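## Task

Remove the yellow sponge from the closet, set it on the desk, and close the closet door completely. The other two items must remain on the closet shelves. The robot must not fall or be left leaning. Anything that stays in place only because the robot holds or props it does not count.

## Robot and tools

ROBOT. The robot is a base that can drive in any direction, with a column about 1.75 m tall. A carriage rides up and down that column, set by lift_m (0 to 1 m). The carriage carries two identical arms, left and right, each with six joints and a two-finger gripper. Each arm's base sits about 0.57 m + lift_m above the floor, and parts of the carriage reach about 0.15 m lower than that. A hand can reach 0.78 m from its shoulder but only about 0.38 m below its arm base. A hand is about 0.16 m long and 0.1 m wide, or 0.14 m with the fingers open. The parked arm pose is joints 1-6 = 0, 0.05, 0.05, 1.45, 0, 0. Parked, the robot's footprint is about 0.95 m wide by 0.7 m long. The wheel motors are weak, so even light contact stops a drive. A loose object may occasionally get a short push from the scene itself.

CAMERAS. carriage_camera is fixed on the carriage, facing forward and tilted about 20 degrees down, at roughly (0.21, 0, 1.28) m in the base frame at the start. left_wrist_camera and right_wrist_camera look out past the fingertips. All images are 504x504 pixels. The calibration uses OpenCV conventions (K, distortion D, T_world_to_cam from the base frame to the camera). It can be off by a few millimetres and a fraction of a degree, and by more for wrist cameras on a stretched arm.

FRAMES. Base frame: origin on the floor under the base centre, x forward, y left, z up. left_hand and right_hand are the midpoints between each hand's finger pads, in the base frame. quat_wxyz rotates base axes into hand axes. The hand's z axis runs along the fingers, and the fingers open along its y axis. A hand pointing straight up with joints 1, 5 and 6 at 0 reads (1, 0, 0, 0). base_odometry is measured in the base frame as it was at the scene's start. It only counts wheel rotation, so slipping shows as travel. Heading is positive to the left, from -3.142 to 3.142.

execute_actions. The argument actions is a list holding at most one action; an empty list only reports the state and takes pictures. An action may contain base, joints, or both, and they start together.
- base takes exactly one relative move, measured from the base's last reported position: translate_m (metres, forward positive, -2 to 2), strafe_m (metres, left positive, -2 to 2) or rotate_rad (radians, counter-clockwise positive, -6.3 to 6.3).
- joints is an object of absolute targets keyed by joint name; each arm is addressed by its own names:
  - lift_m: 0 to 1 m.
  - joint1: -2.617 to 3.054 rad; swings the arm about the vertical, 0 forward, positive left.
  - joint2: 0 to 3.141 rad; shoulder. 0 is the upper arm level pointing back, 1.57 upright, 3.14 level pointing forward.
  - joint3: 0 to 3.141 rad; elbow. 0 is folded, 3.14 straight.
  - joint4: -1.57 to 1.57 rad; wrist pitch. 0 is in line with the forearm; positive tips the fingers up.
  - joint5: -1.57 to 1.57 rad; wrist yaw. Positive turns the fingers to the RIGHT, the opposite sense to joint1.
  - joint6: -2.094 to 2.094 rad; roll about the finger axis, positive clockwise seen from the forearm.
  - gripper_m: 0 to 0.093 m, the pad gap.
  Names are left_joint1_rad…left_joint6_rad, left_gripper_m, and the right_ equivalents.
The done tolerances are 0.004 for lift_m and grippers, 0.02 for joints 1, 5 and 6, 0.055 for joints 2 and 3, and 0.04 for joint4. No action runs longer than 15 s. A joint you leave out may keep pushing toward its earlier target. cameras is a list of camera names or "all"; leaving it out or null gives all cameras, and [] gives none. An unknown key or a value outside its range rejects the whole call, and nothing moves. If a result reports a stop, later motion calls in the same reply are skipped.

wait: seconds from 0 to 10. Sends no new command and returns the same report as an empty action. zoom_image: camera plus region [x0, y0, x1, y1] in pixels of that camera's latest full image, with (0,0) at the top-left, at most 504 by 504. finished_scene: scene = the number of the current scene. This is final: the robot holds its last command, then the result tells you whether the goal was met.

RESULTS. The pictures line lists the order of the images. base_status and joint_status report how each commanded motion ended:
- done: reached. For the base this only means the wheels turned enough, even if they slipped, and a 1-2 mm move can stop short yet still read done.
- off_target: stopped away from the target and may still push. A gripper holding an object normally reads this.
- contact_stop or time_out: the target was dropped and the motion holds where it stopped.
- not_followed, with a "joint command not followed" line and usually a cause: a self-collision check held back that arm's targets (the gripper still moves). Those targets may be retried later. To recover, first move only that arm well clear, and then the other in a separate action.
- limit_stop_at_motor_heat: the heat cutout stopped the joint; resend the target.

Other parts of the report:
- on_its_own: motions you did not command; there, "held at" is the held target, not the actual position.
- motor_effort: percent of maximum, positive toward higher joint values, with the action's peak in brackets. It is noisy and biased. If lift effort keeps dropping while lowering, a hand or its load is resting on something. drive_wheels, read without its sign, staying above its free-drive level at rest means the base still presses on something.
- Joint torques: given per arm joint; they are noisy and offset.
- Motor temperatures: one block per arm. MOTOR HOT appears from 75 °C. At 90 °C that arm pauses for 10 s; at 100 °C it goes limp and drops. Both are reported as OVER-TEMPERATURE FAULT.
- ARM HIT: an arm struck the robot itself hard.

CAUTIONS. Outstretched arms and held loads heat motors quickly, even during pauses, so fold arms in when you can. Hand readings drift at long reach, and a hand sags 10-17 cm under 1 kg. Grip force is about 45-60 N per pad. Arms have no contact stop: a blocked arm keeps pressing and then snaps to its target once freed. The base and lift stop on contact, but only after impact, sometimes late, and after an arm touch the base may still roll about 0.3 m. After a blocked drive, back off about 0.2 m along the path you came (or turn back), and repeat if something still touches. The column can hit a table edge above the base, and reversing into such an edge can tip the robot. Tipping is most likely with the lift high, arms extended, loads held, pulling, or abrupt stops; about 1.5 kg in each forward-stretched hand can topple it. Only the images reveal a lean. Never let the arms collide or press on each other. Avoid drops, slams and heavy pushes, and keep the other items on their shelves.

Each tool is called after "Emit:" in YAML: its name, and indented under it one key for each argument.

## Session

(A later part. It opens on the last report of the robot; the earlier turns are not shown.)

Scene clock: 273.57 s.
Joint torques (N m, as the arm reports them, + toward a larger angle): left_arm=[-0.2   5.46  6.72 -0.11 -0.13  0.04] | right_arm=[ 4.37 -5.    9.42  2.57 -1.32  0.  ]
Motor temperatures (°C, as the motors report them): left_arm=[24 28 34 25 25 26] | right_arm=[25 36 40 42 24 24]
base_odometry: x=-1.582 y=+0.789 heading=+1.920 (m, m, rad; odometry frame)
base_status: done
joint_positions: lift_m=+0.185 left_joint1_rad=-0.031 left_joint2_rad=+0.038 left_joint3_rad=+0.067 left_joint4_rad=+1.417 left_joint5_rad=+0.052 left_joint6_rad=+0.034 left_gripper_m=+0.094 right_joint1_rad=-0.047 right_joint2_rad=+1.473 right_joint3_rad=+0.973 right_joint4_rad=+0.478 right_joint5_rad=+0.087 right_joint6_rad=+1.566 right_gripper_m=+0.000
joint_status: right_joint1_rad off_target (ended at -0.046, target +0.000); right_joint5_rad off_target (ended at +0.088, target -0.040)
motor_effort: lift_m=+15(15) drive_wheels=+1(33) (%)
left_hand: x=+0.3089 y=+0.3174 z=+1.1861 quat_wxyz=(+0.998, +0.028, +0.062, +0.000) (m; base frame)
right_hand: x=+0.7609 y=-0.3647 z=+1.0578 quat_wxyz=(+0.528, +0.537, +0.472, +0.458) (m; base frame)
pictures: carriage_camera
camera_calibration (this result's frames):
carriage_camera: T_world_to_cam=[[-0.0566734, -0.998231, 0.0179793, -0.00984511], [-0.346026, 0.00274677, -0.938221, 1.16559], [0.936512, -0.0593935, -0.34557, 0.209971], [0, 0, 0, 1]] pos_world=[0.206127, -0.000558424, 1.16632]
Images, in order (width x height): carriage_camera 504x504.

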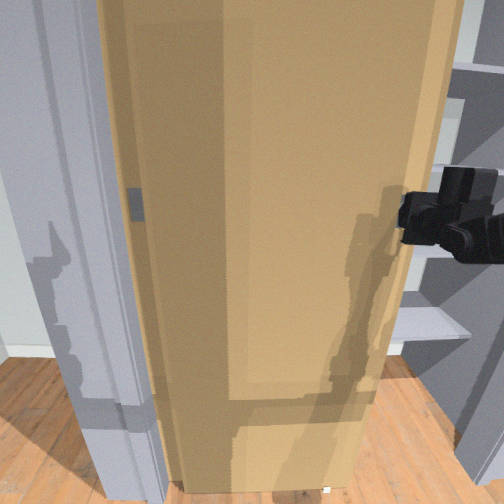

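Emit:
execute_actions:
  actions:
    - {"base":{"strafe_m":-0.03},"joints":{"right_joint1_rad":-0.03,"right_joint5_rad":0.0}}
  cameras: []

Emit:
execute_actions:
  actions:
    - {"base":{"translate_m":-0.35}}
  cameras: []

Emit:
execute_actions:
  actions:
    - {"base":{"strafe_m":-0.6},"joints":{"right_joint1_rad":-0.6,"lift_m":0.3}}

Scene clock: 278.60 s.
Joint torques (N m, as the arm reports them, + toward a larger angle): left_arm=[-0.11  5.47  6.65 -0.05 -0.12  0.05] | right_arm=[ 1.05 -4.97  9.21  2.59 -0.02  0.  ]
Motor temperatures (°C, as the motors report them): left_arm=[24 28 34 25 25 26] | right_arm=[25 36 41 43 25 24]
base_odometry: x=-1.553 y=+0.799 heading=+1.920 (m, m, rad; odometry frame)
base_status: done
joint_positions: lift_m=+0.185 left_joint1_rad=-0.031 left_joint2_rad=+0.038 left_joint3_rad=+0.067 left_joint4_rad=+1.417 left_joint5_rad=+0.052 left_joint6_rad=+0.034 left_gripper_m=+0.094 right_joint1_rad=-0.037 right_joint2_rad=+1.473 right_joint3_rad=+0.974 right_joint4_rad=+0.478 right_joint5_rad=-0.001 right_joint6_rad=+1.566 right_gripper_m=+0.000
joint_status: all done
motor_effort: lift_m=+15(15) drive_wheels=+1(27) (%)
left_hand: x=+0.3089 y=+0.3174 z=+1.1861 quat_wxyz=(+0.998, +0.028, +0.062, +0.000) (m; base frame)
right_hand: x=+0.7626 y=-0.3450 z=+1.0589 quat_wxyz=(+0.505, +0.513, +0.497, +0.485) (m; base frame)
pictures: none
No camera images: the call's "cameras" was empty. Leave "cameras" out to get every camera's image.

Scene clock: 281.37 s.
Joint torques (N m, as the arm reports them, + toward a larger angle): left_arm=[-0.28  5.51  6.67 -0.06 -0.12  0.03] | right_arm=[ 0.99 -5.75  8.81  2.51 -0.02  0.  ]
Motor temperatures (°C, as the motors report them): left_arm=[24 28 34 25 25 26] | right_arm=[25 36 41 43 25 24]
base_odometry: x=-1.434 y=+0.470 heading=+1.920 (m, m, rad; odometry frame)
base_status: done
joint_positions: lift_m=+0.185 left_joint1_rad=-0.031 left_joint2_rad=+0.038 left_joint3_rad=+0.067 left_joint4_rad=+1.417 left_joint5_rad=+0.052 left_joint6_rad=+0.034 left_gripper_m=+0.094 right_joint1_rad=-0.037 right_joint2_rad=+1.482 right_joint3_rad=+0.981 right_joint4_rad=+0.482 right_joint5_rad=-0.001 right_joint6_rad=+1.566 right_gripper_m=+0.000
joint_status: not commanded
motor_effort: lift_m=+15(15) drive_wheels=-2(24) (%)
left_hand: x=+0.3089 y=+0.3174 z=+1.1861 quat_wxyz=(+0.998, +0.028, +0.062, +0.000) (m; base frame)
right_hand: x=+0.7649 y=-0.3450 z=+1.0589 quat_wxyz=(+0.505, +0.512, +0.497, +0.485) (m; base frame)
pictures: none
No camera images: the call's "cameras" was empty. Leave "cameras" out to get every camera's image.

Scene clock: 284.87 s.
Joint torques (N m, as the arm reports them, + toward a larger angle): left_arm=[-0.19  5.5   6.68 -0.1  -0.12  0.04] | right_arm=[ 0.1  -6.42  8.1   2.34 -0.04  0.  ]
Motor temperatures (°C, as the motors report them): left_arm=[24 28 35 25 25 26] | right_arm=[25 36 41 43 24 24]
base_odometry: x=-0.870 y=+0.674 heading=+1.919 (m, m, rad; odometry frame)
base_status: done
joint_positions: lift_m=+0.300 left_joint1_rad=-0.031 left_joint2_rad=+0.038 left_joint3_rad=+0.067 left_joint4_rad=+1.417 left_joint5_rad=+0.052 left_joint6_rad=+0.034 left_gripper_m=+0.094 right_joint1_rad=-0.596 right_joint2_rad=+1.490 right_joint3_rad=+0.991 right_joint4_rad=+0.497 right_joint5_rad=-0.001 right_joint6_rad=+1.566 right_gripper_m=+0.000
joint_status: all done
motor_effort: lift_m=+22(26) drive_wheels=-9(24) (%)
left_hand: x=+0.3089 y=+0.3175 z=+1.3003 quat_wxyz=(+0.998, +0.028, +0.062, +0.000) (m; base frame)
right_hand: x=+0.6834 y=-0.6013 z=+1.1776 quat_wxyz=(+0.625, +0.625, +0.333, +0.330) (m; base frame)
pictures: carriage_camera, left_wrist_camera, right_wrist_camera
camera_calibration (this result's frames):
carriage_camera: T_world_to_cam=[[-0.0566734, -0.998231, 0.0179793, -0.0118975], [-0.346026, 0.00274677, -0.938221, 1.27269], [0.936512, -0.0593935, -0.34557, 0.249418], [0, 0, 0, 1]] pos_world=[0.206127, -0.000558424, 1.28047]
left_wrist_camera: T_world_to_cam=[[0.0615053, -0.995067, -0.0778322, 0.403537], [0.697302, 0.0986319, -0.709959, 0.670383], [0.714134, -0.0106063, 0.699929, -1.00458], [0, 0, 0, 1]] pos_world=[0.225123, 0.324771, 1.21048]
right_wrist_camera: T_world_to_cam=[[0.0250619, -0.017011, -0.999541, 1.16115], [-0.0275266, 0.999464, -0.0176999, 0.644779], [0.999307, 0.0279575, 0.0245802, -0.574969], [0, 0, 0, 1]] pos_world=[0.563219, -0.608607, 1.18616]
Images, in order (width x height): carriage_camera 504x504, left_wrist_camera 504x504, right_wrist_camera 504x504.

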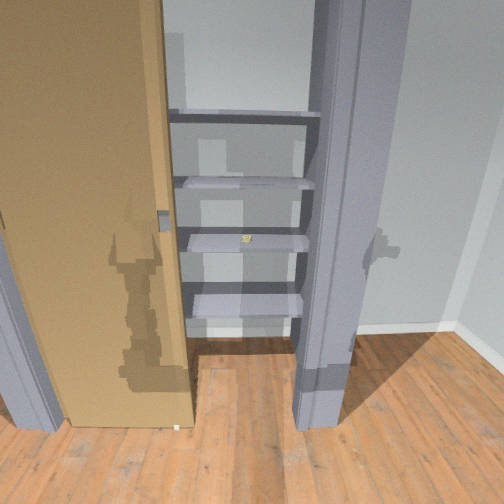

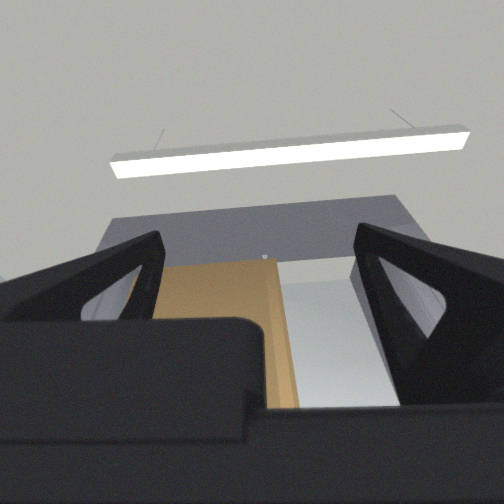

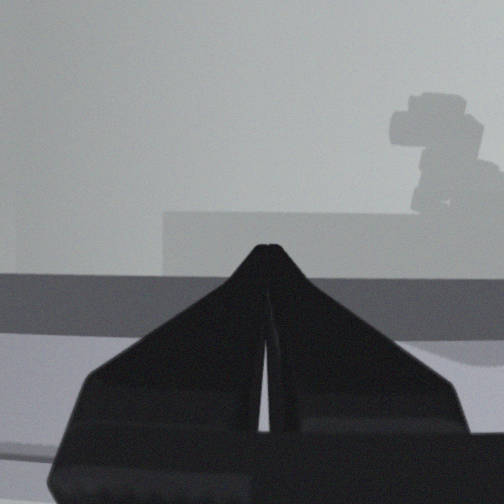

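Emit:
zoom_image:
  camera: "carriage_camera"
  region: [150, 90, 350, 340]

Region (150, 90, 350, 340) of carriage_camera's 504x504 image, scaled by 2.016, with more detail than that image has; it fills the left 403 columns of this view, and the rest is white.

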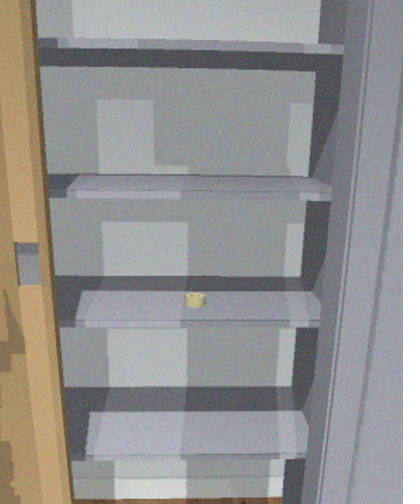

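Emit:
execute_actions:
  actions:
    - {"base":{"strafe_m":-0.2},"joints":{"lift_m":0.75}}
  cameras: ["carriage_camera"]

Scene clock: 292.13 s.
Joint torques (N m, as the arm reports them, + toward a larger angle): left_arm=[-0.15  5.5   6.71 -0.07 -0.13  0.04] | right_arm=[-0.01 -6.51  8.03  2.33 -0.04  0.02]
Motor temperatures (°C, as the motors report them): left_arm=[24 28 35 25 25 26] | right_arm=[25 36 41 43 24 24]
base_odometry: x=-0.681 y=+0.742 heading=+1.919 (m, m, rad; odometry frame)
base_status: done
joint_positions: lift_m=+0.750 left_joint1_rad=-0.031 left_joint2_rad=+0.038 left_joint3_rad=+0.067 left_joint4_rad=+1.416 left_joint5_rad=+0.052 left_joint6_rad=+0.034 left_gripper_m=+0.094 right_joint1_rad=-0.596 right_joint2_rad=+1.491 right_joint3_rad=+0.991 right_joint4_rad=+0.500 right_joint5_rad=-0.001 right_joint6_rad=+1.566 right_gripper_m=+0.000
joint_status: all done
motor_effort: lift_m=+22(27) drive_wheels=-4(28) (%)
left_hand: x=+0.3090 y=+0.3174 z=+1.7503 quat_wxyz=(+0.998, +0.028, +0.062, +0.000) (m; base frame)
right_hand: x=+0.6835 y=-0.6014 z=+1.6281 quat_wxyz=(+0.626, +0.624, +0.333, +0.330) (m; base frame)
pictures: carriage_camera
camera_calibration (this result's frames):
carriage_camera: T_world_to_cam=[[-0.0566734, -0.998231, 0.0179793, -0.0199883], [-0.346026, 0.00274677, -0.938221, 1.69489], [0.936512, -0.0593935, -0.34557, 0.404926], [0, 0, 0, 1]] pos_world=[0.206127, -0.000558424, 1.73047]
Images, in order (width x height): carriage_camera 504x504.

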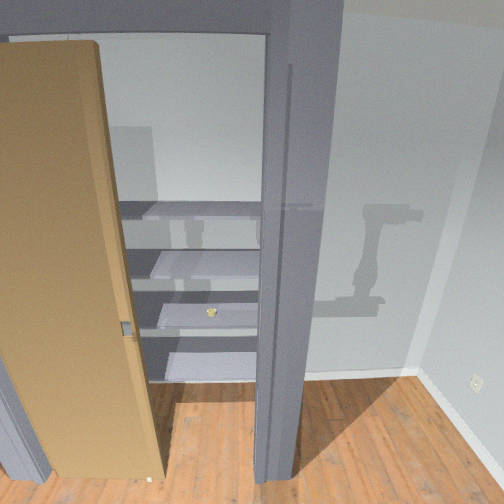

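Emit:
zoom_image:
  camera: "carriage_camera"
  region: [170, 280, 250, 340]

Region (170, 280, 250, 340) of carriage_camera's 504x504 image, scaled by 6.300, with more detail than that image has; it fills the top 378 rows of this view, and the rest is white.

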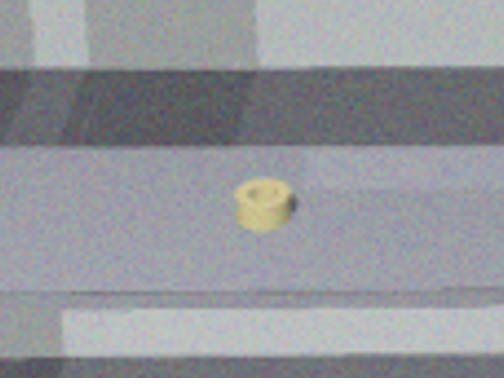

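Emit:
execute_actions:
  actions:
    - {"base":{"strafe_m":0.79},"joints":{"lift_m":0.185,"right_joint1_rad":-0.037}}
  cameras: []

Emit:
execute_actions:
  actions:
    - {"base":{"translate_m":0.29}}
  cameras: ["carriage_camera","right_wrist_camera"]

Scene clock: 307.10 s.
Joint torques (N m, as the arm reports them, + toward a larger angle): left_arm=[-0.22  5.46  6.66 -0.08 -0.1   0.03] | right_arm=[ 0.8  -6.68  8.1   2.39 -0.05  0.  ]
Motor temperatures (°C, as the motors report them): left_arm=[24 28 35 25 25 26] | right_arm=[25 36 42 43 24 24]
base_odometry: x=-1.424 y=+0.472 heading=+1.919 (m, m, rad; odometry frame)
base_status: done
joint_positions: lift_m=+0.185 left_joint1_rad=-0.031 left_joint2_rad=+0.038 left_joint3_rad=+0.067 left_joint4_rad=+1.416 left_joint5_rad=+0.052 left_joint6_rad=+0.034 left_gripper_m=+0.094 right_joint1_rad=-0.042 right_joint2_rad=+1.492 right_joint3_rad=+0.991 right_joint4_rad=+0.496 right_joint5_rad=+0.001 right_joint6_rad=+1.566 right_gripper_m=+0.000
joint_status: all done
motor_effort: lift_m=+16(16) drive_wheels=-6(42) (%)
left_hand: x=+0.3089 y=+0.3173 z=+1.1861 quat_wxyz=(+0.998, +0.028, +0.062, +0.000) (m; base frame)
right_hand: x=+0.7676 y=-0.3477 z=+1.0620 quat_wxyz=(+0.510, +0.511, +0.492, +0.487) (m; base frame)
pictures: none
No camera images: the call's "cameras" was empty. Leave "cameras" out to get every camera's image.

Scene clock: 309.67 s.
Joint torques (N m, as the arm reports them, + toward a larger angle): left_arm=[-0.19  5.52  6.77 -0.08 -0.11  0.05] | right_arm=[ 0.89 -6.57  8.09  2.37 -0.04  0.  ]
Motor temperatures (°C, as the motors report them): left_arm=[24 28 35 25 25 26] | right_arm=[25 36 42 44 24 24]
base_odometry: x=-1.524 y=+0.745 heading=+1.920 (m, m, rad; odometry frame)
base_status: done
joint_positions: lift_m=+0.185 left_joint1_rad=-0.031 left_joint2_rad=+0.038 left_joint3_rad=+0.067 left_joint4_rad=+1.417 left_joint5_rad=+0.052 left_joint6_rad=+0.034 left_gripper_m=+0.094 right_joint1_rad=-0.042 right_joint2_rad=+1.492 right_joint3_rad=+0.991 right_joint4_rad=+0.496 right_joint5_rad=+0.001 right_joint6_rad=+1.566 right_gripper_m=+0.000
joint_status: not commanded
motor_effort: lift_m=+16(16) drive_wheels=-8(23) (%)
left_hand: x=+0.3088 y=+0.3173 z=+1.1861 quat_wxyz=(+0.998, +0.028, +0.062, +0.000) (m; base frame)
right_hand: x=+0.7676 y=-0.3477 z=+1.0622 quat_wxyz=(+0.510, +0.511, +0.492, +0.487) (m; base frame)
pictures: carriage_camera, right_wrist_camera
camera_calibration (this result's frames):
carriage_camera: T_world_to_cam=[[-0.0566734, -0.998231, 0.0179793, -0.00984424], [-0.346026, 0.00274677, -0.938221, 1.16554], [0.936512, -0.0593935, -0.34557, 0.209954], [0, 0, 0, 1]] pos_world=[0.206127, -0.000558424, 1.16627]
right_wrist_camera: T_world_to_cam=[[0.027594, -0.00121185, -0.999618, 1.05167], [-0.548228, 0.836173, -0.0161473, 0.732854], [0.835874, 0.548464, 0.022409, -0.354562], [0, 0, 0, 1]] pos_world=[0.66912, -0.417054, 1.07105]
Images, in order (width x height): carriage_camera 504x504, right_wrist_camera 504x504.

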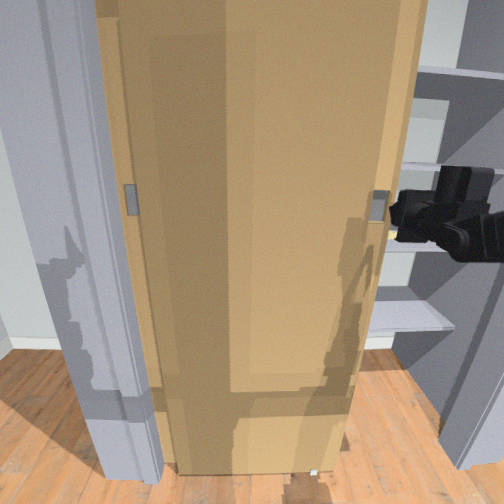

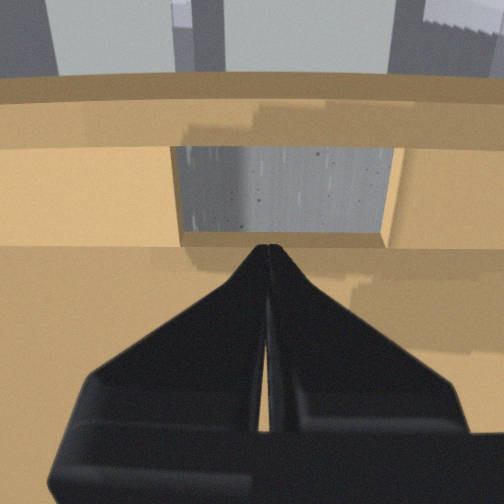

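Emit:
execute_actions:
  actions:
    - {"base":{"translate_m":0.065}}
  cameras: ["right_wrist_camera"]

Emit:
execute_actions:
  actions:
    - {"base":{"strafe_m":-0.6},"joints":{"right_joint1_rad":-0.04}}
  cameras: ["carriage_camera","right_wrist_camera"]

Scene clock: 314.93 s.
Joint torques (N m, as the arm reports them, + toward a larger angle): left_arm=[-0.16  5.47  6.73 -0.08 -0.11  0.05] | right_arm=[ 0.8  -4.74  8.59  2.74 -0.03  0.  ]
Motor temperatures (°C, as the motors report them): left_arm=[24 28 35 25 25 26] | right_arm=[25 36 42 44 24 24]
base_odometry: x=-1.546 y=+0.806 heading=+1.921 (m, m, rad; odometry frame)
base_status: done
joint_positions: lift_m=+0.185 left_joint1_rad=-0.031 left_joint2_rad=+0.038 left_joint3_rad=+0.067 left_joint4_rad=+1.418 left_joint5_rad=+0.052 left_joint6_rad=+0.034 left_gripper_m=+0.094 right_joint1_rad=-0.041 right_joint2_rad=+1.469 right_joint3_rad=+0.984 right_joint4_rad=+0.464 right_joint5_rad=-0.001 right_joint6_rad=+1.566 right_gripper_m=+0.000
joint_status: not commanded
motor_effort: lift_m=+16(16) drive_wheels=+12(29) (%)
left_hand: x=+0.3086 y=+0.3173 z=+1.1861 quat_wxyz=(+0.998, +0.028, +0.061, +0.000) (m; base frame)
right_hand: x=+0.7624 y=-0.3469 z=+1.0615 quat_wxyz=(+0.506, +0.514, +0.496, +0.483) (m; base frame)
pictures: right_wrist_camera
camera_calibration (this result's frames):
right_wrist_camera: T_world_to_cam=[[0.0112113, -0.000452117, -0.999937, 1.06414], [-0.550645, 0.834714, -0.00655124, 0.720504], [0.834665, 0.550683, 0.00910928, -0.334862], [0, 0, 0, 1]] pos_world=[0.664309, -0.41653, 1.07185]
Images, in order (width x height): right_wrist_camera 504x504.

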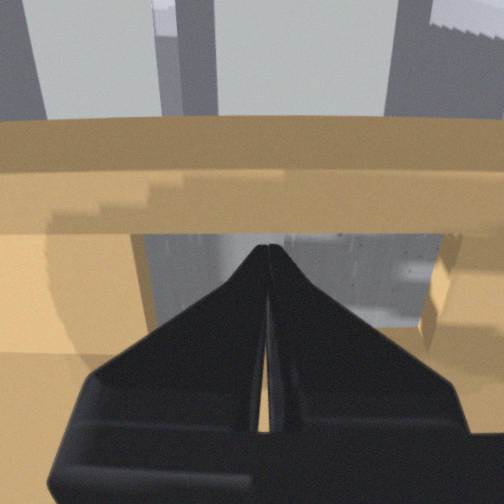

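Scene clock: 316.17 s.
Joint torques (N m, as the arm reports them, + toward a larger angle): left_arm=[-0.24  5.37  6.64 -0.07 -0.14  0.04] | right_arm=[-2.39 -4.72  8.47  2.77  0.94  0.  ]
Motor temperatures (°C, as the motors report them): left_arm=[24 28 35 25 25 26] | right_arm=[25 36 42 44 24 24]
base_odometry: x=-1.495 y=+0.825 heading=+1.922 (m, m, rad; odometry frame)
base_status: strafe_m contact_stop (by the wheels' count: -0.054 of -0.600)
joint_positions: lift_m=+0.185 left_joint1_rad=-0.031 left_joint2_rad=+0.038 left_joint3_rad=+0.067 left_joint4_rad=+1.417 left_joint5_rad=+0.054 left_joint6_rad=+0.034 left_gripper_m=+0.094 right_joint1_rad=-0.005 right_joint2_rad=+1.467 right_joint3_rad=+0.984 right_joint4_rad=+0.461 right_joint5_rad=-0.102 right_joint6_rad=+1.566 right_gripper_m=+0.000
joint_status: right_joint1_rad off_target (ended at -0.005, target -0.040)
motor_effort: lift_m=+16(16) drive_wheels=+8(37) (%)
left_hand: x=+0.3088 y=+0.3171 z=+1.1861 quat_wxyz=(+0.998, +0.029, +0.062, +0.000) (m; base frame)
right_hand: x=+0.7615 y=-0.3121 z=+1.0617 quat_wxyz=(+0.470, +0.480, +0.530, +0.517) (m; base frame)
pictures: carriage_camera, right_wrist_camera
camera_calibration (this result's frames):
carriage_camera: T_world_to_cam=[[-0.0566734, -0.998231, 0.0179793, -0.00984424], [-0.346026, 0.00274677, -0.938221, 1.16554], [0.936512, -0.0593935, -0.34557, 0.209954], [0, 0, 0, 1]] pos_world=[0.206127, -0.000558424, 1.16627]
right_wrist_camera: T_world_to_cam=[[0.00992651, 0.00322729, -0.999946, 1.06654], [-0.659434, 0.751751, -0.00411999, 0.745332], [0.751697, 0.659439, 0.00959045, -0.256685], [0, 0, 0, 1]] pos_world=[0.673859, -0.394478, 1.07202]
Images, in order (width x height): carriage_camera 504x504, right_wrist_camera 504x504.

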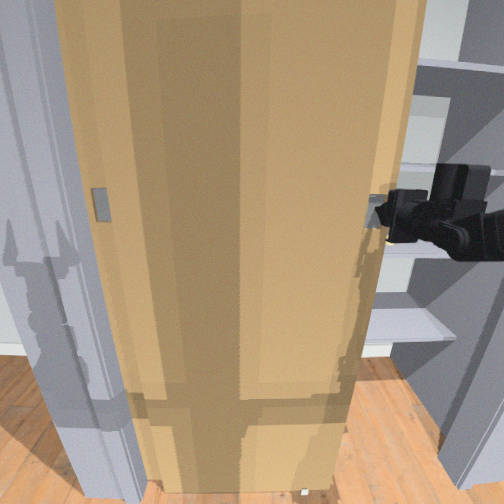

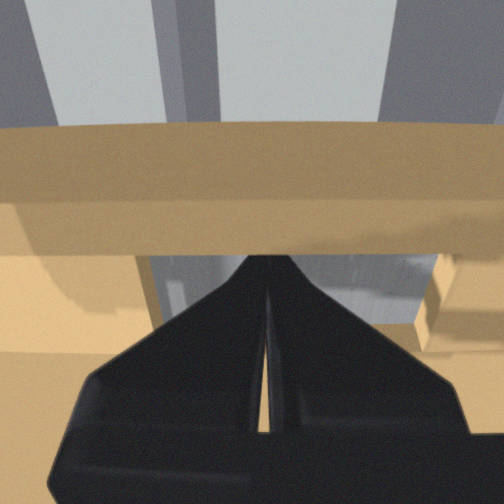

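Emit:
execute_actions:
  actions:
    - {"base":{"strafe_m":-0.56},"joints":{"right_joint1_rad":-0.06,"right_joint5_rad":0.03}}
  cameras: ["carriage_camera"]

Scene clock: 326.40 s.
Joint torques (N m, as the arm reports them, + toward a larger angle): left_arm=[-0.17  5.41  6.63 -0.09 -0.14  0.05] | right_arm=[-10.51  -3.33   9.42   2.78   2.86   0.07]
Motor temperatures (°C, as the motors report them): left_arm=[24 28 35 25 25 26] | right_arm=[25 35 43 46 26 24]
base_odometry: x=-0.970 y=+1.018 heading=+1.923 (m, m, rad; odometry frame)
base_status: done
joint_positions: lift_m=+0.185 left_joint1_rad=-0.031 left_joint2_rad=+0.038 left_joint3_rad=+0.067 left_joint4_rad=+1.417 left_joint5_rad=+0.054 left_joint6_rad=+0.034 left_gripper_m=+0.094 right_joint1_rad=+0.072 right_joint2_rad=+1.452 right_joint3_rad=+0.973 right_joint4_rad=+0.458 right_joint5_rad=-0.262 right_joint6_rad=+1.559 right_gripper_m=+0.000
joint_status: right_joint1_rad off_target (ended at +0.072, target -0.060); right_joint5_rad off_target (ended at -0.262, target +0.030)
motor_effort: lift_m=+16(16) drive_wheels=+9(38) (%)
left_hand: x=+0.3087 y=+0.3171 z=+1.1861 quat_wxyz=(+0.998, +0.029, +0.062, +0.000) (m; base frame)
right_hand: x=+0.7483 y=-0.2487 z=+1.0627 quat_wxyz=(+0.407, +0.412, +0.583, +0.569) (m; base frame)
pictures: carriage_camera
camera_calibration (this result's frames):
carriage_camera: T_world_to_cam=[[-0.0566734, -0.998231, 0.0179793, -0.00984424], [-0.346026, 0.00274677, -0.938221, 1.16554], [0.936512, -0.0593935, -0.34557, 0.209954], [0, 0, 0, 1]] pos_world=[0.206127, -0.000558424, 1.16627]
Images, in order (width x height): carriage_camera 504x504.

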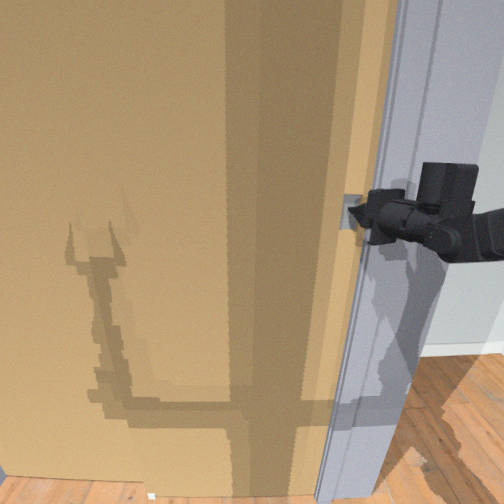

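Emit:
execute_actions:
  actions:
    - {"base":{"strafe_m":0.07},"joints":{"right_joint1_rad":0.03,"right_joint5_rad":-0.1}}
  cameras: []

Emit:
execute_actions:
  actions:
    - {"base":{"translate_m":-0.3}}
  cameras: []

Emit:
execute_actions:
  actions:
    - {"base":{"strafe_m":0.45},"joints":{"right_joint1_rad":0,"right_joint2_rad":0.05,"right_joint3_rad":0.05,"right_joint4_rad":1.45,"right_joint5_rad":0,"right_joint6_rad":0,"left_joint1_rad":0,"left_joint2_rad":1.5,"left_joint3_rad":1.0,"left_joint4_rad":0.5,"left_joint5_rad":0,"left_joint6_rad":-1.57,"left_gripper_m":0}}
  cameras: ["carriage_camera","left_wrist_camera"]

Scene clock: 342.57 s.
Joint torques (N m, as the arm reports them, + toward a larger angle): left_arm=[-0.2   5.48  6.68 -0.08 -0.13  0.04] | right_arm=[ 1.56 -2.4   9.34  3.08 -0.29  0.01]
Motor temperatures (°C, as the motors report them): left_arm=[24 28 35 25 25 26] | right_arm=[29 34 44 48 34 24]
base_odometry: x=-1.036 y=+0.993 heading=+1.922 (m, m, rad; odometry frame)
base_status: done
joint_positions: lift_m=+0.185 left_joint1_rad=-0.031 left_joint2_rad=+0.038 left_joint3_rad=+0.067 left_joint4_rad=+1.417 left_joint5_rad=+0.054 left_joint6_rad=+0.034 left_gripper_m=+0.094 right_joint1_rad=+0.016 right_joint2_rad=+1.439 right_joint3_rad=+0.975 right_joint4_rad=+0.432 right_joint5_rad=-0.076 right_joint6_rad=+1.565 right_gripper_m=+0.000
joint_status: right_joint5_rad off_target (ended at -0.076, target -0.100); the others done
motor_effort: lift_m=+16(16) drive_wheels=+6(27) (%)
left_hand: x=+0.3088 y=+0.3171 z=+1.1861 quat_wxyz=(+0.998, +0.029, +0.062, +0.000) (m; base frame)
right_hand: x=+0.7553 y=-0.3064 z=+1.0632 quat_wxyz=(+0.470, +0.483, +0.532, +0.513) (m; base frame)
pictures: none
No camera images: the call's "cameras" was empty. Leave "cameras" out to get every camera's image.

Scene clock: 345.17 s.
Joint torques (N m, as the arm reports them, + toward a larger angle): left_arm=[-0.2   5.37  6.69 -0.08 -0.13  0.03] | right_arm=[ 1.43 -6.13  8.78  2.52 -0.12  0.02]
Motor temperatures (°C, as the motors report them): left_arm=[24 28 35 25 25 26] | right_arm=[29 34 44 48 33 24]
base_odometry: x=-0.932 y=+0.712 heading=+1.922 (m, m, rad; odometry frame)
base_status: done
joint_positions: lift_m=+0.185 left_joint1_rad=-0.031 left_joint2_rad=+0.038 left_joint3_rad=+0.067 left_joint4_rad=+1.415 left_joint5_rad=+0.054 left_joint6_rad=+0.034 left_gripper_m=+0.094 right_joint1_rad=+0.018 right_joint2_rad=+1.487 right_joint3_rad=+0.982 right_joint4_rad=+0.481 right_joint5_rad=-0.092 right_joint6_rad=+1.565 right_gripper_m=+0.000
joint_status: not commanded
motor_effort: lift_m=+16(16) drive_wheels=-3(23) (%)
left_hand: x=+0.3091 y=+0.3171 z=+1.1860 quat_wxyz=(+0.998, +0.029, +0.062, +0.000) (m; base frame)
right_hand: x=+0.7652 y=-0.3027 z=+1.0568 quat_wxyz=(+0.467, +0.476, +0.534, +0.520) (m; base frame)
pictures: none
No camera images: the call's "cameras" was empty. Leave "cameras" out to get every camera's image.

Scene clock: 348.27 s.
Joint torques (N m, as the arm reports them, + toward a larger angle): left_arm=[ 0.24 -8.09  9.71  1.96 -0.14  0.06] | right_arm=[-0.09  2.7   4.5  -0.26  0.01 -0.04]
Motor temperatures (°C, as the motors report them): left_arm=[24 28 36 26 25 26] | right_arm=[29 34 44 46 32 24]
base_odometry: x=-1.355 y=+0.556 heading=+1.923 (m, m, rad; odometry frame)
base_status: done
joint_positions: lift_m=+0.185 left_joint1_rad=-0.004 left_joint2_rad=+1.496 left_joint3_rad=+0.980 left_joint4_rad=+0.493 left_joint5_rad=+0.004 left_joint6_rad=-1.562 left_gripper_m=+0.000 right_joint1_rad=+0.007 right_joint2_rad=+0.065 right_joint3_rad=+0.063 right_joint4_rad=+1.446 right_joint5_rad=-0.004 right_joint6_rad=+0.006 right_gripper_m=+0.000
joint_status: all done
motor_effort: lift_m=+16(16) drive_wheels=-5(24) (%)
left_hand: x=+0.7677 y=+0.3244 z=+1.0543 quat_wxyz=(+0.494, -0.501, +0.510, -0.494) (m; base frame)
right_hand: x=+0.3117 y=-0.3263 z=+1.1860 quat_wxyz=(+0.998, -0.002, +0.063, +0.007) (m; base frame)
pictures: carriage_camera, left_wrist_camera
camera_calibration (this result's frames):
carriage_camera: T_world_to_cam=[[-0.0566734, -0.998231, 0.0179793, -0.00984423], [-0.346026, 0.00274677, -0.938221, 1.16554], [0.936512, -0.0593935, -0.34557, 0.209954], [0, 0, 0, 1]] pos_world=[0.206127, -0.000558424, 1.16627]
left_wrist_camera: T_world_to_cam=[[0.00780596, -0.0758265, 0.99709, -1.02717], [-0.630838, -0.774038, -0.0539252, 0.78619], [0.775875, -0.628582, -0.0538764, -0.212194], [0, 0, 0, 1]] pos_world=[0.668613, 0.397273, 1.05514]
Images, in order (width x height): carriage_camera 504x504, left_wrist_camera 504x504.

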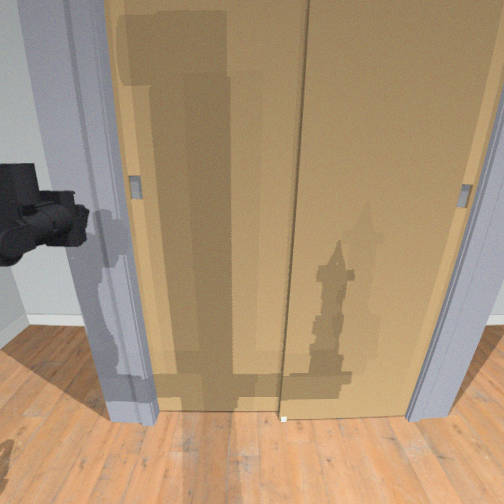

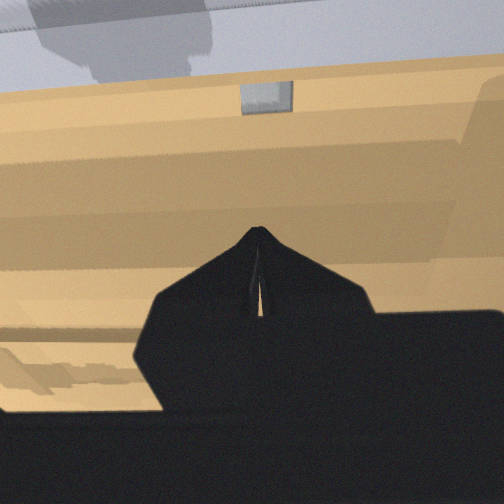

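Emit:
execute_actions:
  actions:
    - {"base":{"strafe_m":0.02}}
  cameras: []

Emit:
execute_actions:
  actions:
    - {"base":{"translate_m":0.27}}
  cameras: ["carriage_camera","left_wrist_camera"]

Scene clock: 356.67 s.
Joint torques (N m, as the arm reports them, + toward a larger angle): left_arm=[ 0.14 -8.07  9.74  1.96 -0.13  0.05] | right_arm=[-0.06  2.74  4.47 -0.28  0.01 -0.04]
Motor temperatures (°C, as the motors report them): left_arm=[24 29 38 30 25 26] | right_arm=[28 33 42 43 29 24]
base_odometry: x=-1.373 y=+0.549 heading=+1.923 (m, m, rad; odometry frame)
base_status: done
joint_positions: lift_m=+0.185 left_joint1_rad=-0.004 left_joint2_rad=+1.496 left_joint3_rad=+0.980 left_joint4_rad=+0.494 left_joint5_rad=+0.003 left_joint6_rad=-1.562 left_gripper_m=+0.000 right_joint1_rad=+0.007 right_joint2_rad=+0.065 right_joint3_rad=+0.063 right_joint4_rad=+1.447 right_joint5_rad=-0.004 right_joint6_rad=+0.006 right_gripper_m=+0.000
joint_status: not commanded
motor_effort: lift_m=+16(16) drive_wheels=-7(28) (%)
left_hand: x=+0.7677 y=+0.3246 z=+1.0546 quat_wxyz=(+0.495, -0.501, +0.510, -0.494) (m; base frame)
right_hand: x=+0.3116 y=-0.3263 z=+1.1861 quat_wxyz=(+0.998, -0.002, +0.063, +0.007) (m; base frame)
pictures: none
No camera images: the call's "cameras" was empty. Leave "cameras" out to get every camera's image.

Scene clock: 359.13 s.
Joint torques (N m, as the arm reports them, + toward a larger angle): left_arm=[ 0.09 -8.18  9.78  1.96 -0.13  0.03] | right_arm=[-0.1   2.78  4.49 -0.3   0.   -0.03]
Motor temperatures (°C, as the motors report them): left_arm=[24 29 39 30 25 26] | right_arm=[28 33 42 42 29 24]
base_odometry: x=-1.467 y=+0.802 heading=+1.925 (m, m, rad; odometry frame)
base_status: done
joint_positions: lift_m=+0.185 left_joint1_rad=-0.004 left_joint2_rad=+1.496 left_joint3_rad=+0.980 left_joint4_rad=+0.497 left_joint5_rad=+0.003 left_joint6_rad=-1.562 left_gripper_m=+0.000 right_joint1_rad=+0.007 right_joint2_rad=+0.065 right_joint3_rad=+0.063 right_joint4_rad=+1.447 right_joint5_rad=-0.004 right_joint6_rad=+0.006 right_gripper_m=+0.000
joint_status: not commanded
motor_effort: lift_m=+16(16) drive_wheels=-10(25) (%)
left_hand: x=+0.7678 y=+0.3246 z=+1.0552 quat_wxyz=(+0.496, -0.501, +0.509, -0.495) (m; base frame)
right_hand: x=+0.3116 y=-0.3263 z=+1.1861 quat_wxyz=(+0.998, -0.002, +0.063, +0.007) (m; base frame)
pictures: carriage_camera, left_wrist_camera
camera_calibration (this result's frames):
carriage_camera: T_world_to_cam=[[-0.0566734, -0.998231, 0.0179793, -0.00984423], [-0.346026, 0.00274677, -0.938221, 1.16554], [0.936512, -0.0593935, -0.34557, 0.209954], [0, 0, 0, 1]] pos_world=[0.206127, -0.000558424, 1.16627]
left_wrist_camera: T_world_to_cam=[[0.00406006, -0.0758212, 0.997113, -1.02524], [-0.630037, -0.774519, -0.0563296, 0.788434], [0.776554, -0.62799, -0.0509148, -0.215916], [0, 0, 0, 1]] pos_world=[0.668576, 0.397329, 1.0557]
Images, in order (width x height): carriage_camera 504x504, left_wrist_camera 504x504.

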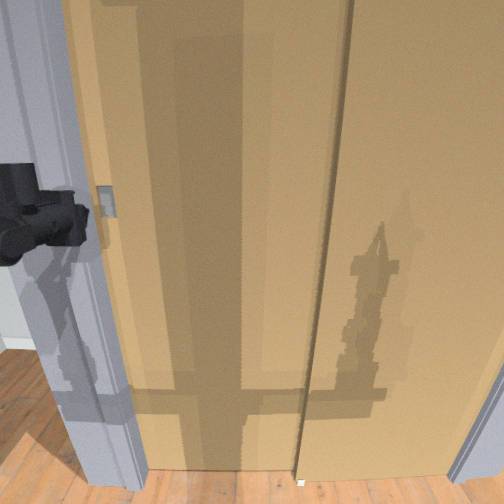

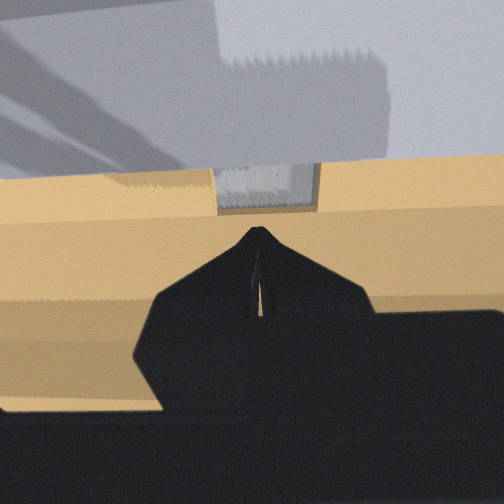

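Emit:
execute_actions:
  actions:
    - {"base":{"translate_m":0.05}}
  cameras: ["carriage_camera","left_wrist_camera"]

Scene clock: 363.80 s.
Joint torques (N m, as the arm reports them, + toward a larger angle): left_arm=[ 0.04 -8.07  9.83  1.97 -0.11  0.02] | right_arm=[-0.11  2.75  4.5  -0.31  0.   -0.03]
Motor temperatures (°C, as the motors report them): left_arm=[24 30 40 31 25 26] | right_arm=[27 32 41 40 28 24]
base_odometry: x=-1.485 y=+0.849 heading=+1.925 (m, m, rad; odometry frame)
base_status: done
joint_positions: lift_m=+0.185 left_joint1_rad=-0.004 left_joint2_rad=+1.496 left_joint3_rad=+0.980 left_joint4_rad=+0.497 left_joint5_rad=+0.002 left_joint6_rad=-1.562 left_gripper_m=+0.000 right_joint1_rad=+0.007 right_joint2_rad=+0.065 right_joint3_rad=+0.063 right_joint4_rad=+1.448 right_joint5_rad=-0.004 right_joint6_rad=+0.006 right_gripper_m=+0.000
joint_status: not commanded
motor_effort: lift_m=+16(16) drive_wheels=-5(26) (%)
left_hand: x=+0.7678 y=+0.3249 z=+1.0553 quat_wxyz=(+0.496, -0.501, +0.508, -0.495) (m; base frame)
right_hand: x=+0.3114 y=-0.3263 z=+1.1861 quat_wxyz=(+0.998, -0.002, +0.062, +0.007) (m; base frame)
pictures: carriage_camera, left_wrist_camera
camera_calibration (this result's frames):
carriage_camera: T_world_to_cam=[[-0.0566734, -0.998231, 0.0179793, -0.00984423], [-0.346026, 0.00274677, -0.938221, 1.16554], [0.936512, -0.0593935, -0.34557, 0.209954], [0, 0, 0, 1]] pos_world=[0.206127, -0.000558424, 1.16627]
left_wrist_camera: T_world_to_cam=[[0.00376639, -0.0758295, 0.997114, -1.02508], [-0.629129, -0.775239, -0.0565797, 0.788488], [0.777292, -0.6271, -0.0506264, -0.216874], [0, 0, 0, 1]] pos_world=[0.668496, 0.397533, 1.05576]
Images, in order (width x height): carriage_camera 504x504, left_wrist_camera 504x504.

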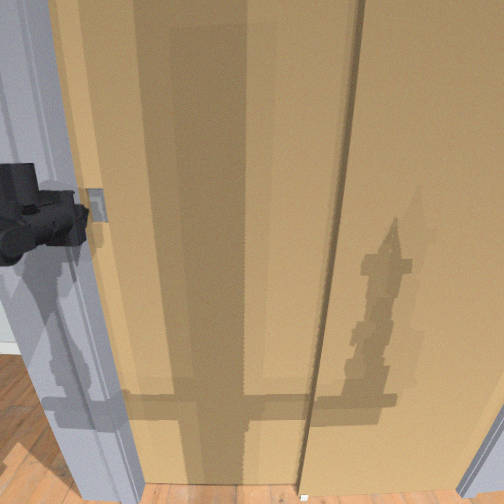

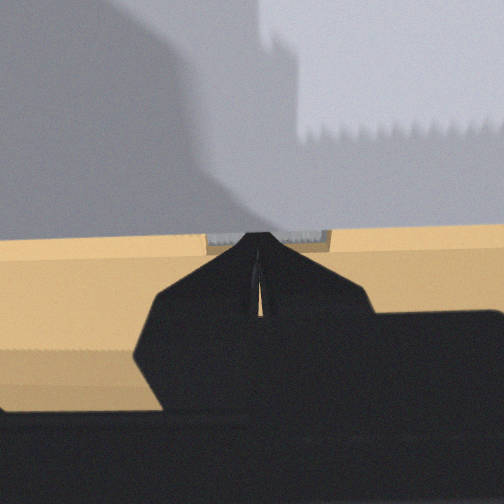

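Emit:
execute_actions:
  actions:
    - {"base":{"strafe_m":-0.03}}
  cameras: []

Emit:
execute_actions:
  actions:
    - {"base":{"translate_m":0.04}}
  cameras: ["carriage_camera","left_wrist_camera"]

Scene clock: 368.77 s.
Joint torques (N m, as the arm reports them, + toward a larger angle): left_arm=[ 0.01 -8.07  9.77  1.95 -0.13  0.05] | right_arm=[-0.07  2.69  4.55 -0.26  0.02 -0.04]
Motor temperatures (°C, as the motors report them): left_arm=[24 30 40 32 25 26] | right_arm=[27 32 40 39 28 24]
base_odometry: x=-1.457 y=+0.860 heading=+1.926 (m, m, rad; odometry frame)
base_status: done
joint_positions: lift_m=+0.185 left_joint1_rad=-0.002 left_joint2_rad=+1.496 left_joint3_rad=+0.980 left_joint4_rad=+0.497 left_joint5_rad=+0.002 left_joint6_rad=-1.562 left_gripper_m=+0.000 right_joint1_rad=+0.007 right_joint2_rad=+0.065 right_joint3_rad=+0.063 right_joint4_rad=+1.448 right_joint5_rad=-0.004 right_joint6_rad=+0.006 right_gripper_m=+0.000
joint_status: not commanded
motor_effort: lift_m=+16(16) drive_wheels=-5(25) (%)
left_hand: x=+0.7678 y=+0.3257 z=+1.0553 quat_wxyz=(+0.496, -0.501, +0.508, -0.494) (m; base frame)
right_hand: x=+0.3114 y=-0.3263 z=+1.1861 quat_wxyz=(+0.998, -0.002, +0.062, +0.007) (m; base frame)
pictures: none
No camera images: the call's "cameras" was empty. Leave "cameras" out to get every camera's image.

Scene clock: 369.97 s.
Joint torques (N m, as the arm reports them, + toward a larger angle): left_arm=[-0.06 -4.09  9.99  2.53 -0.16  0.06] | right_arm=[-0.09  2.69  4.4  -0.27  0.   -0.03]
Motor temperatures (°C, as the motors report them): left_arm=[24 30 41 33 25 26] | right_arm=[27 32 40 39 28 24]
base_odometry: x=-1.470 y=+0.897 heading=+1.926 (m, m, rad; odometry frame)
base_status: done
joint_positions: lift_m=+0.185 left_joint1_rad=-0.002 left_joint2_rad=+1.457 left_joint3_rad=+0.977 left_joint4_rad=+0.428 left_joint5_rad=+0.006 left_joint6_rad=-1.563 left_gripper_m=+0.000 right_joint1_rad=+0.007 right_joint2_rad=+0.065 right_joint3_rad=+0.063 right_joint4_rad=+1.447 right_joint5_rad=-0.004 right_joint6_rad=+0.006 right_gripper_m=+0.000
joint_status: not commanded
motor_effort: lift_m=+16(16) drive_wheels=+14(21) (%)
left_hand: x=+0.7596 y=+0.3251 z=+1.0553 quat_wxyz=(+0.487, -0.508, +0.517, -0.487) (m; base frame)
right_hand: x=+0.3115 y=-0.3264 z=+1.1861 quat_wxyz=(+0.998, -0.002, +0.063, +0.007) (m; base frame)
pictures: carriage_camera, left_wrist_camera
camera_calibration (this result's frames):
carriage_camera: T_world_to_cam=[[-0.0566734, -0.998231, 0.0179793, -0.00984408], [-0.346026, 0.00274677, -0.938221, 1.16554], [0.936512, -0.0593935, -0.34557, 0.209951], [0, 0, 0, 1]] pos_world=[0.206127, -0.000558424, 1.16626]
left_wrist_camera: T_world_to_cam=[[0.0359555, -0.0750923, 0.996528, -1.0491], [-0.632078, -0.77409, -0.0355248, 0.763142], [0.77407, -0.628607, -0.075297, -0.181456], [0, 0, 0, 1]] pos_world=[0.660546, 0.397897, 1.0589]
Images, in order (width x height): carriage_camera 504x504, left_wrist_camera 504x504.

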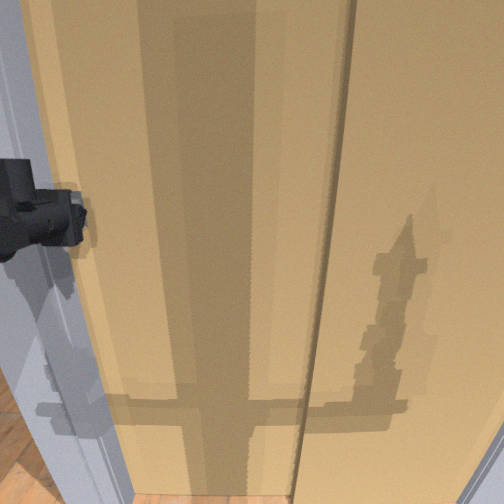

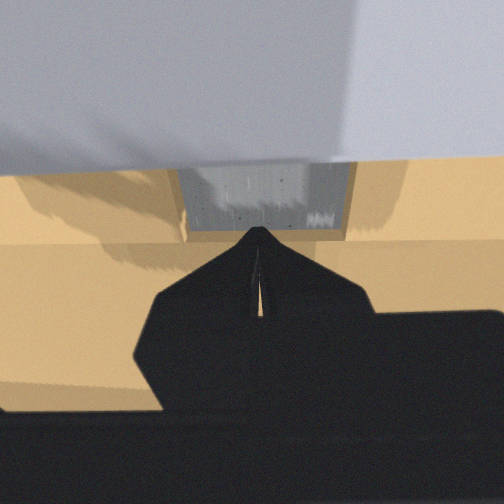

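Emit:
execute_actions:
  actions:
    - {"base":{"strafe_m":0.015},"joints":{"left_joint1_rad":0}}
  cameras: ["left_wrist_camera"]

Emit:
execute_actions:
  actions:
    - {"base":{"strafe_m":-0.5},"joints":{"left_joint1_rad":0.03}}
  cameras: ["carriage_camera","left_wrist_camera"]

Scene clock: 374.87 s.
Joint torques (N m, as the arm reports them, + toward a larger angle): left_arm=[ 0.51 -4.18  9.97  2.49 -0.7   0.08] | right_arm=[-0.08  2.64  4.55 -0.35 -0.01 -0.03]
Motor temperatures (°C, as the motors report them): left_arm=[24 30 41 35 25 26] | right_arm=[27 32 40 38 27 24]
base_odometry: x=-1.484 y=+0.892 heading=+1.925 (m, m, rad; odometry frame)
base_status: done
joint_positions: lift_m=+0.185 left_joint1_rad=-0.009 left_joint2_rad=+1.457 left_joint3_rad=+0.977 left_joint4_rad=+0.431 left_joint5_rad=+0.058 left_joint6_rad=-1.563 left_gripper_m=+0.000 right_joint1_rad=+0.007 right_joint2_rad=+0.065 right_joint3_rad=+0.063 right_joint4_rad=+1.447 right_joint5_rad=-0.003 right_joint6_rad=+0.006 right_gripper_m=+0.000
joint_status: all done
motor_effort: lift_m=+16(16) drive_wheels=+9(22) (%)
left_hand: x=+0.7592 y=+0.3128 z=+1.0561 quat_wxyz=(+0.472, -0.493, +0.530, -0.503) (m; base frame)
right_hand: x=+0.3115 y=-0.3265 z=+1.1861 quat_wxyz=(+0.998, -0.002, +0.063, +0.007) (m; base frame)
pictures: left_wrist_camera
camera_calibration (this result's frames):
left_wrist_camera: T_world_to_cam=[[0.0285129, -0.074396, 0.996821, -1.04564], [-0.676566, -0.735524, -0.0355421, 0.775172], [0.73583, -0.673402, -0.0713057, -0.150006], [0, 0, 0, 1]] pos_world=[0.664648, 0.391352, 1.05917]
Images, in order (width x height): left_wrist_camera 504x504.

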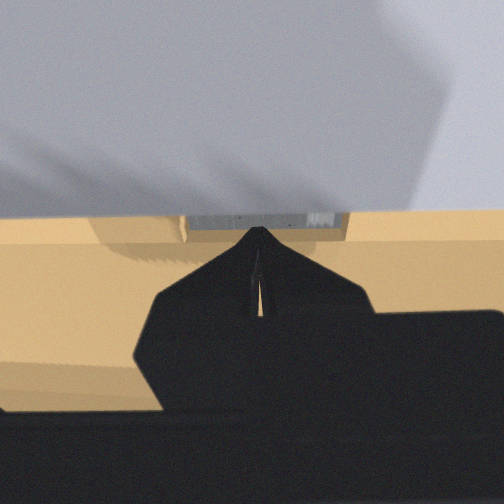

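Scene clock: 378.10 s.
Joint torques (N m, as the arm reports them, + toward a larger angle): left_arm=[-4.3  -3.63  9.77  2.41  2.5   0.04] | right_arm=[-0.08  2.71  4.41 -0.31  0.   -0.03]
Motor temperatures (°C, as the motors report them): left_arm=[24 30 42 36 27 26] | right_arm=[26 32 39 38 27 24]
base_odometry: x=-1.015 y=+1.066 heading=+1.926 (m, m, rad; odometry frame)
base_status: done
joint_positions: lift_m=+0.185 left_joint1_rad=+0.080 left_joint2_rad=+1.453 left_joint3_rad=+0.981 left_joint4_rad=+0.435 left_joint5_rad=-0.238 left_joint6_rad=-1.563 left_gripper_m=+0.000 right_joint1_rad=+0.007 right_joint2_rad=+0.065 right_joint3_rad=+0.063 right_joint4_rad=+1.447 right_joint5_rad=-0.003 right_joint6_rad=+0.006 right_gripper_m=+0.000
joint_status: left_joint1_rad off_target (ended at +0.080, target +0.030)
motor_effort: lift_m=+16(16) drive_wheels=-4(34) (%)
left_hand: x=+0.7496 y=+0.4058 z=+1.0605 quat_wxyz=(+0.566, -0.580, +0.427, -0.402) (m; base frame)
right_hand: x=+0.3115 y=-0.3265 z=+1.1861 quat_wxyz=(+0.998, -0.002, +0.063, +0.007) (m; base frame)
pictures: carriage_camera, left_wrist_camera
camera_calibration (this result's frames):
carriage_camera: T_world_to_cam=[[-0.0566734, -0.998231, 0.0179793, -0.00984408], [-0.346026, 0.00274677, -0.938221, 1.16554], [0.936512, -0.0593935, -0.34557, 0.209951], [0, 0, 0, 1]] pos_world=[0.206127, -0.000558424, 1.16626]
left_wrist_camera: T_world_to_cam=[[0.0466241, -0.0728561, 0.996252, -1.05649], [-0.349722, -0.935407, -0.0520396, 0.690862], [0.935692, -0.345985, -0.0690919, -0.364999], [0, 0, 0, 1]] pos_world=[0.632395, 0.442981, 1.06327]
Images, in order (width x height): carriage_camera 504x504, left_wrist_camera 504x504.

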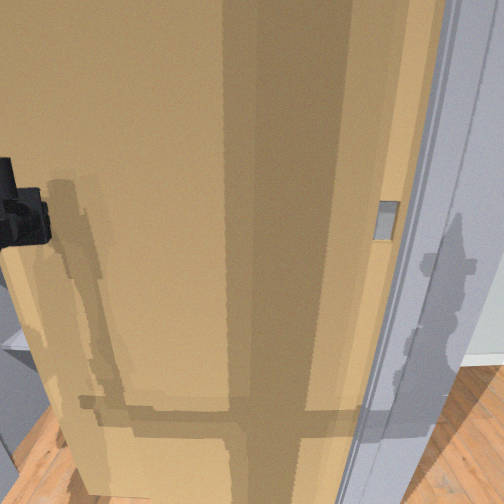

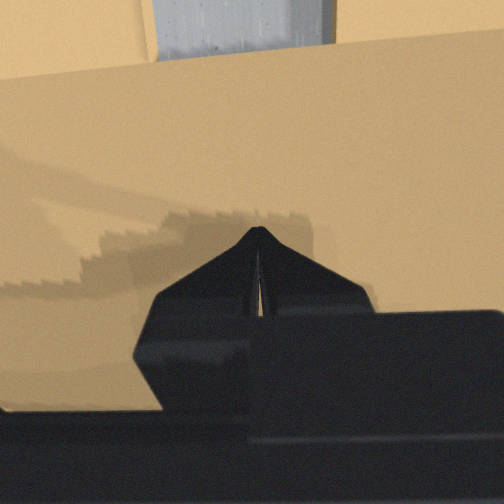

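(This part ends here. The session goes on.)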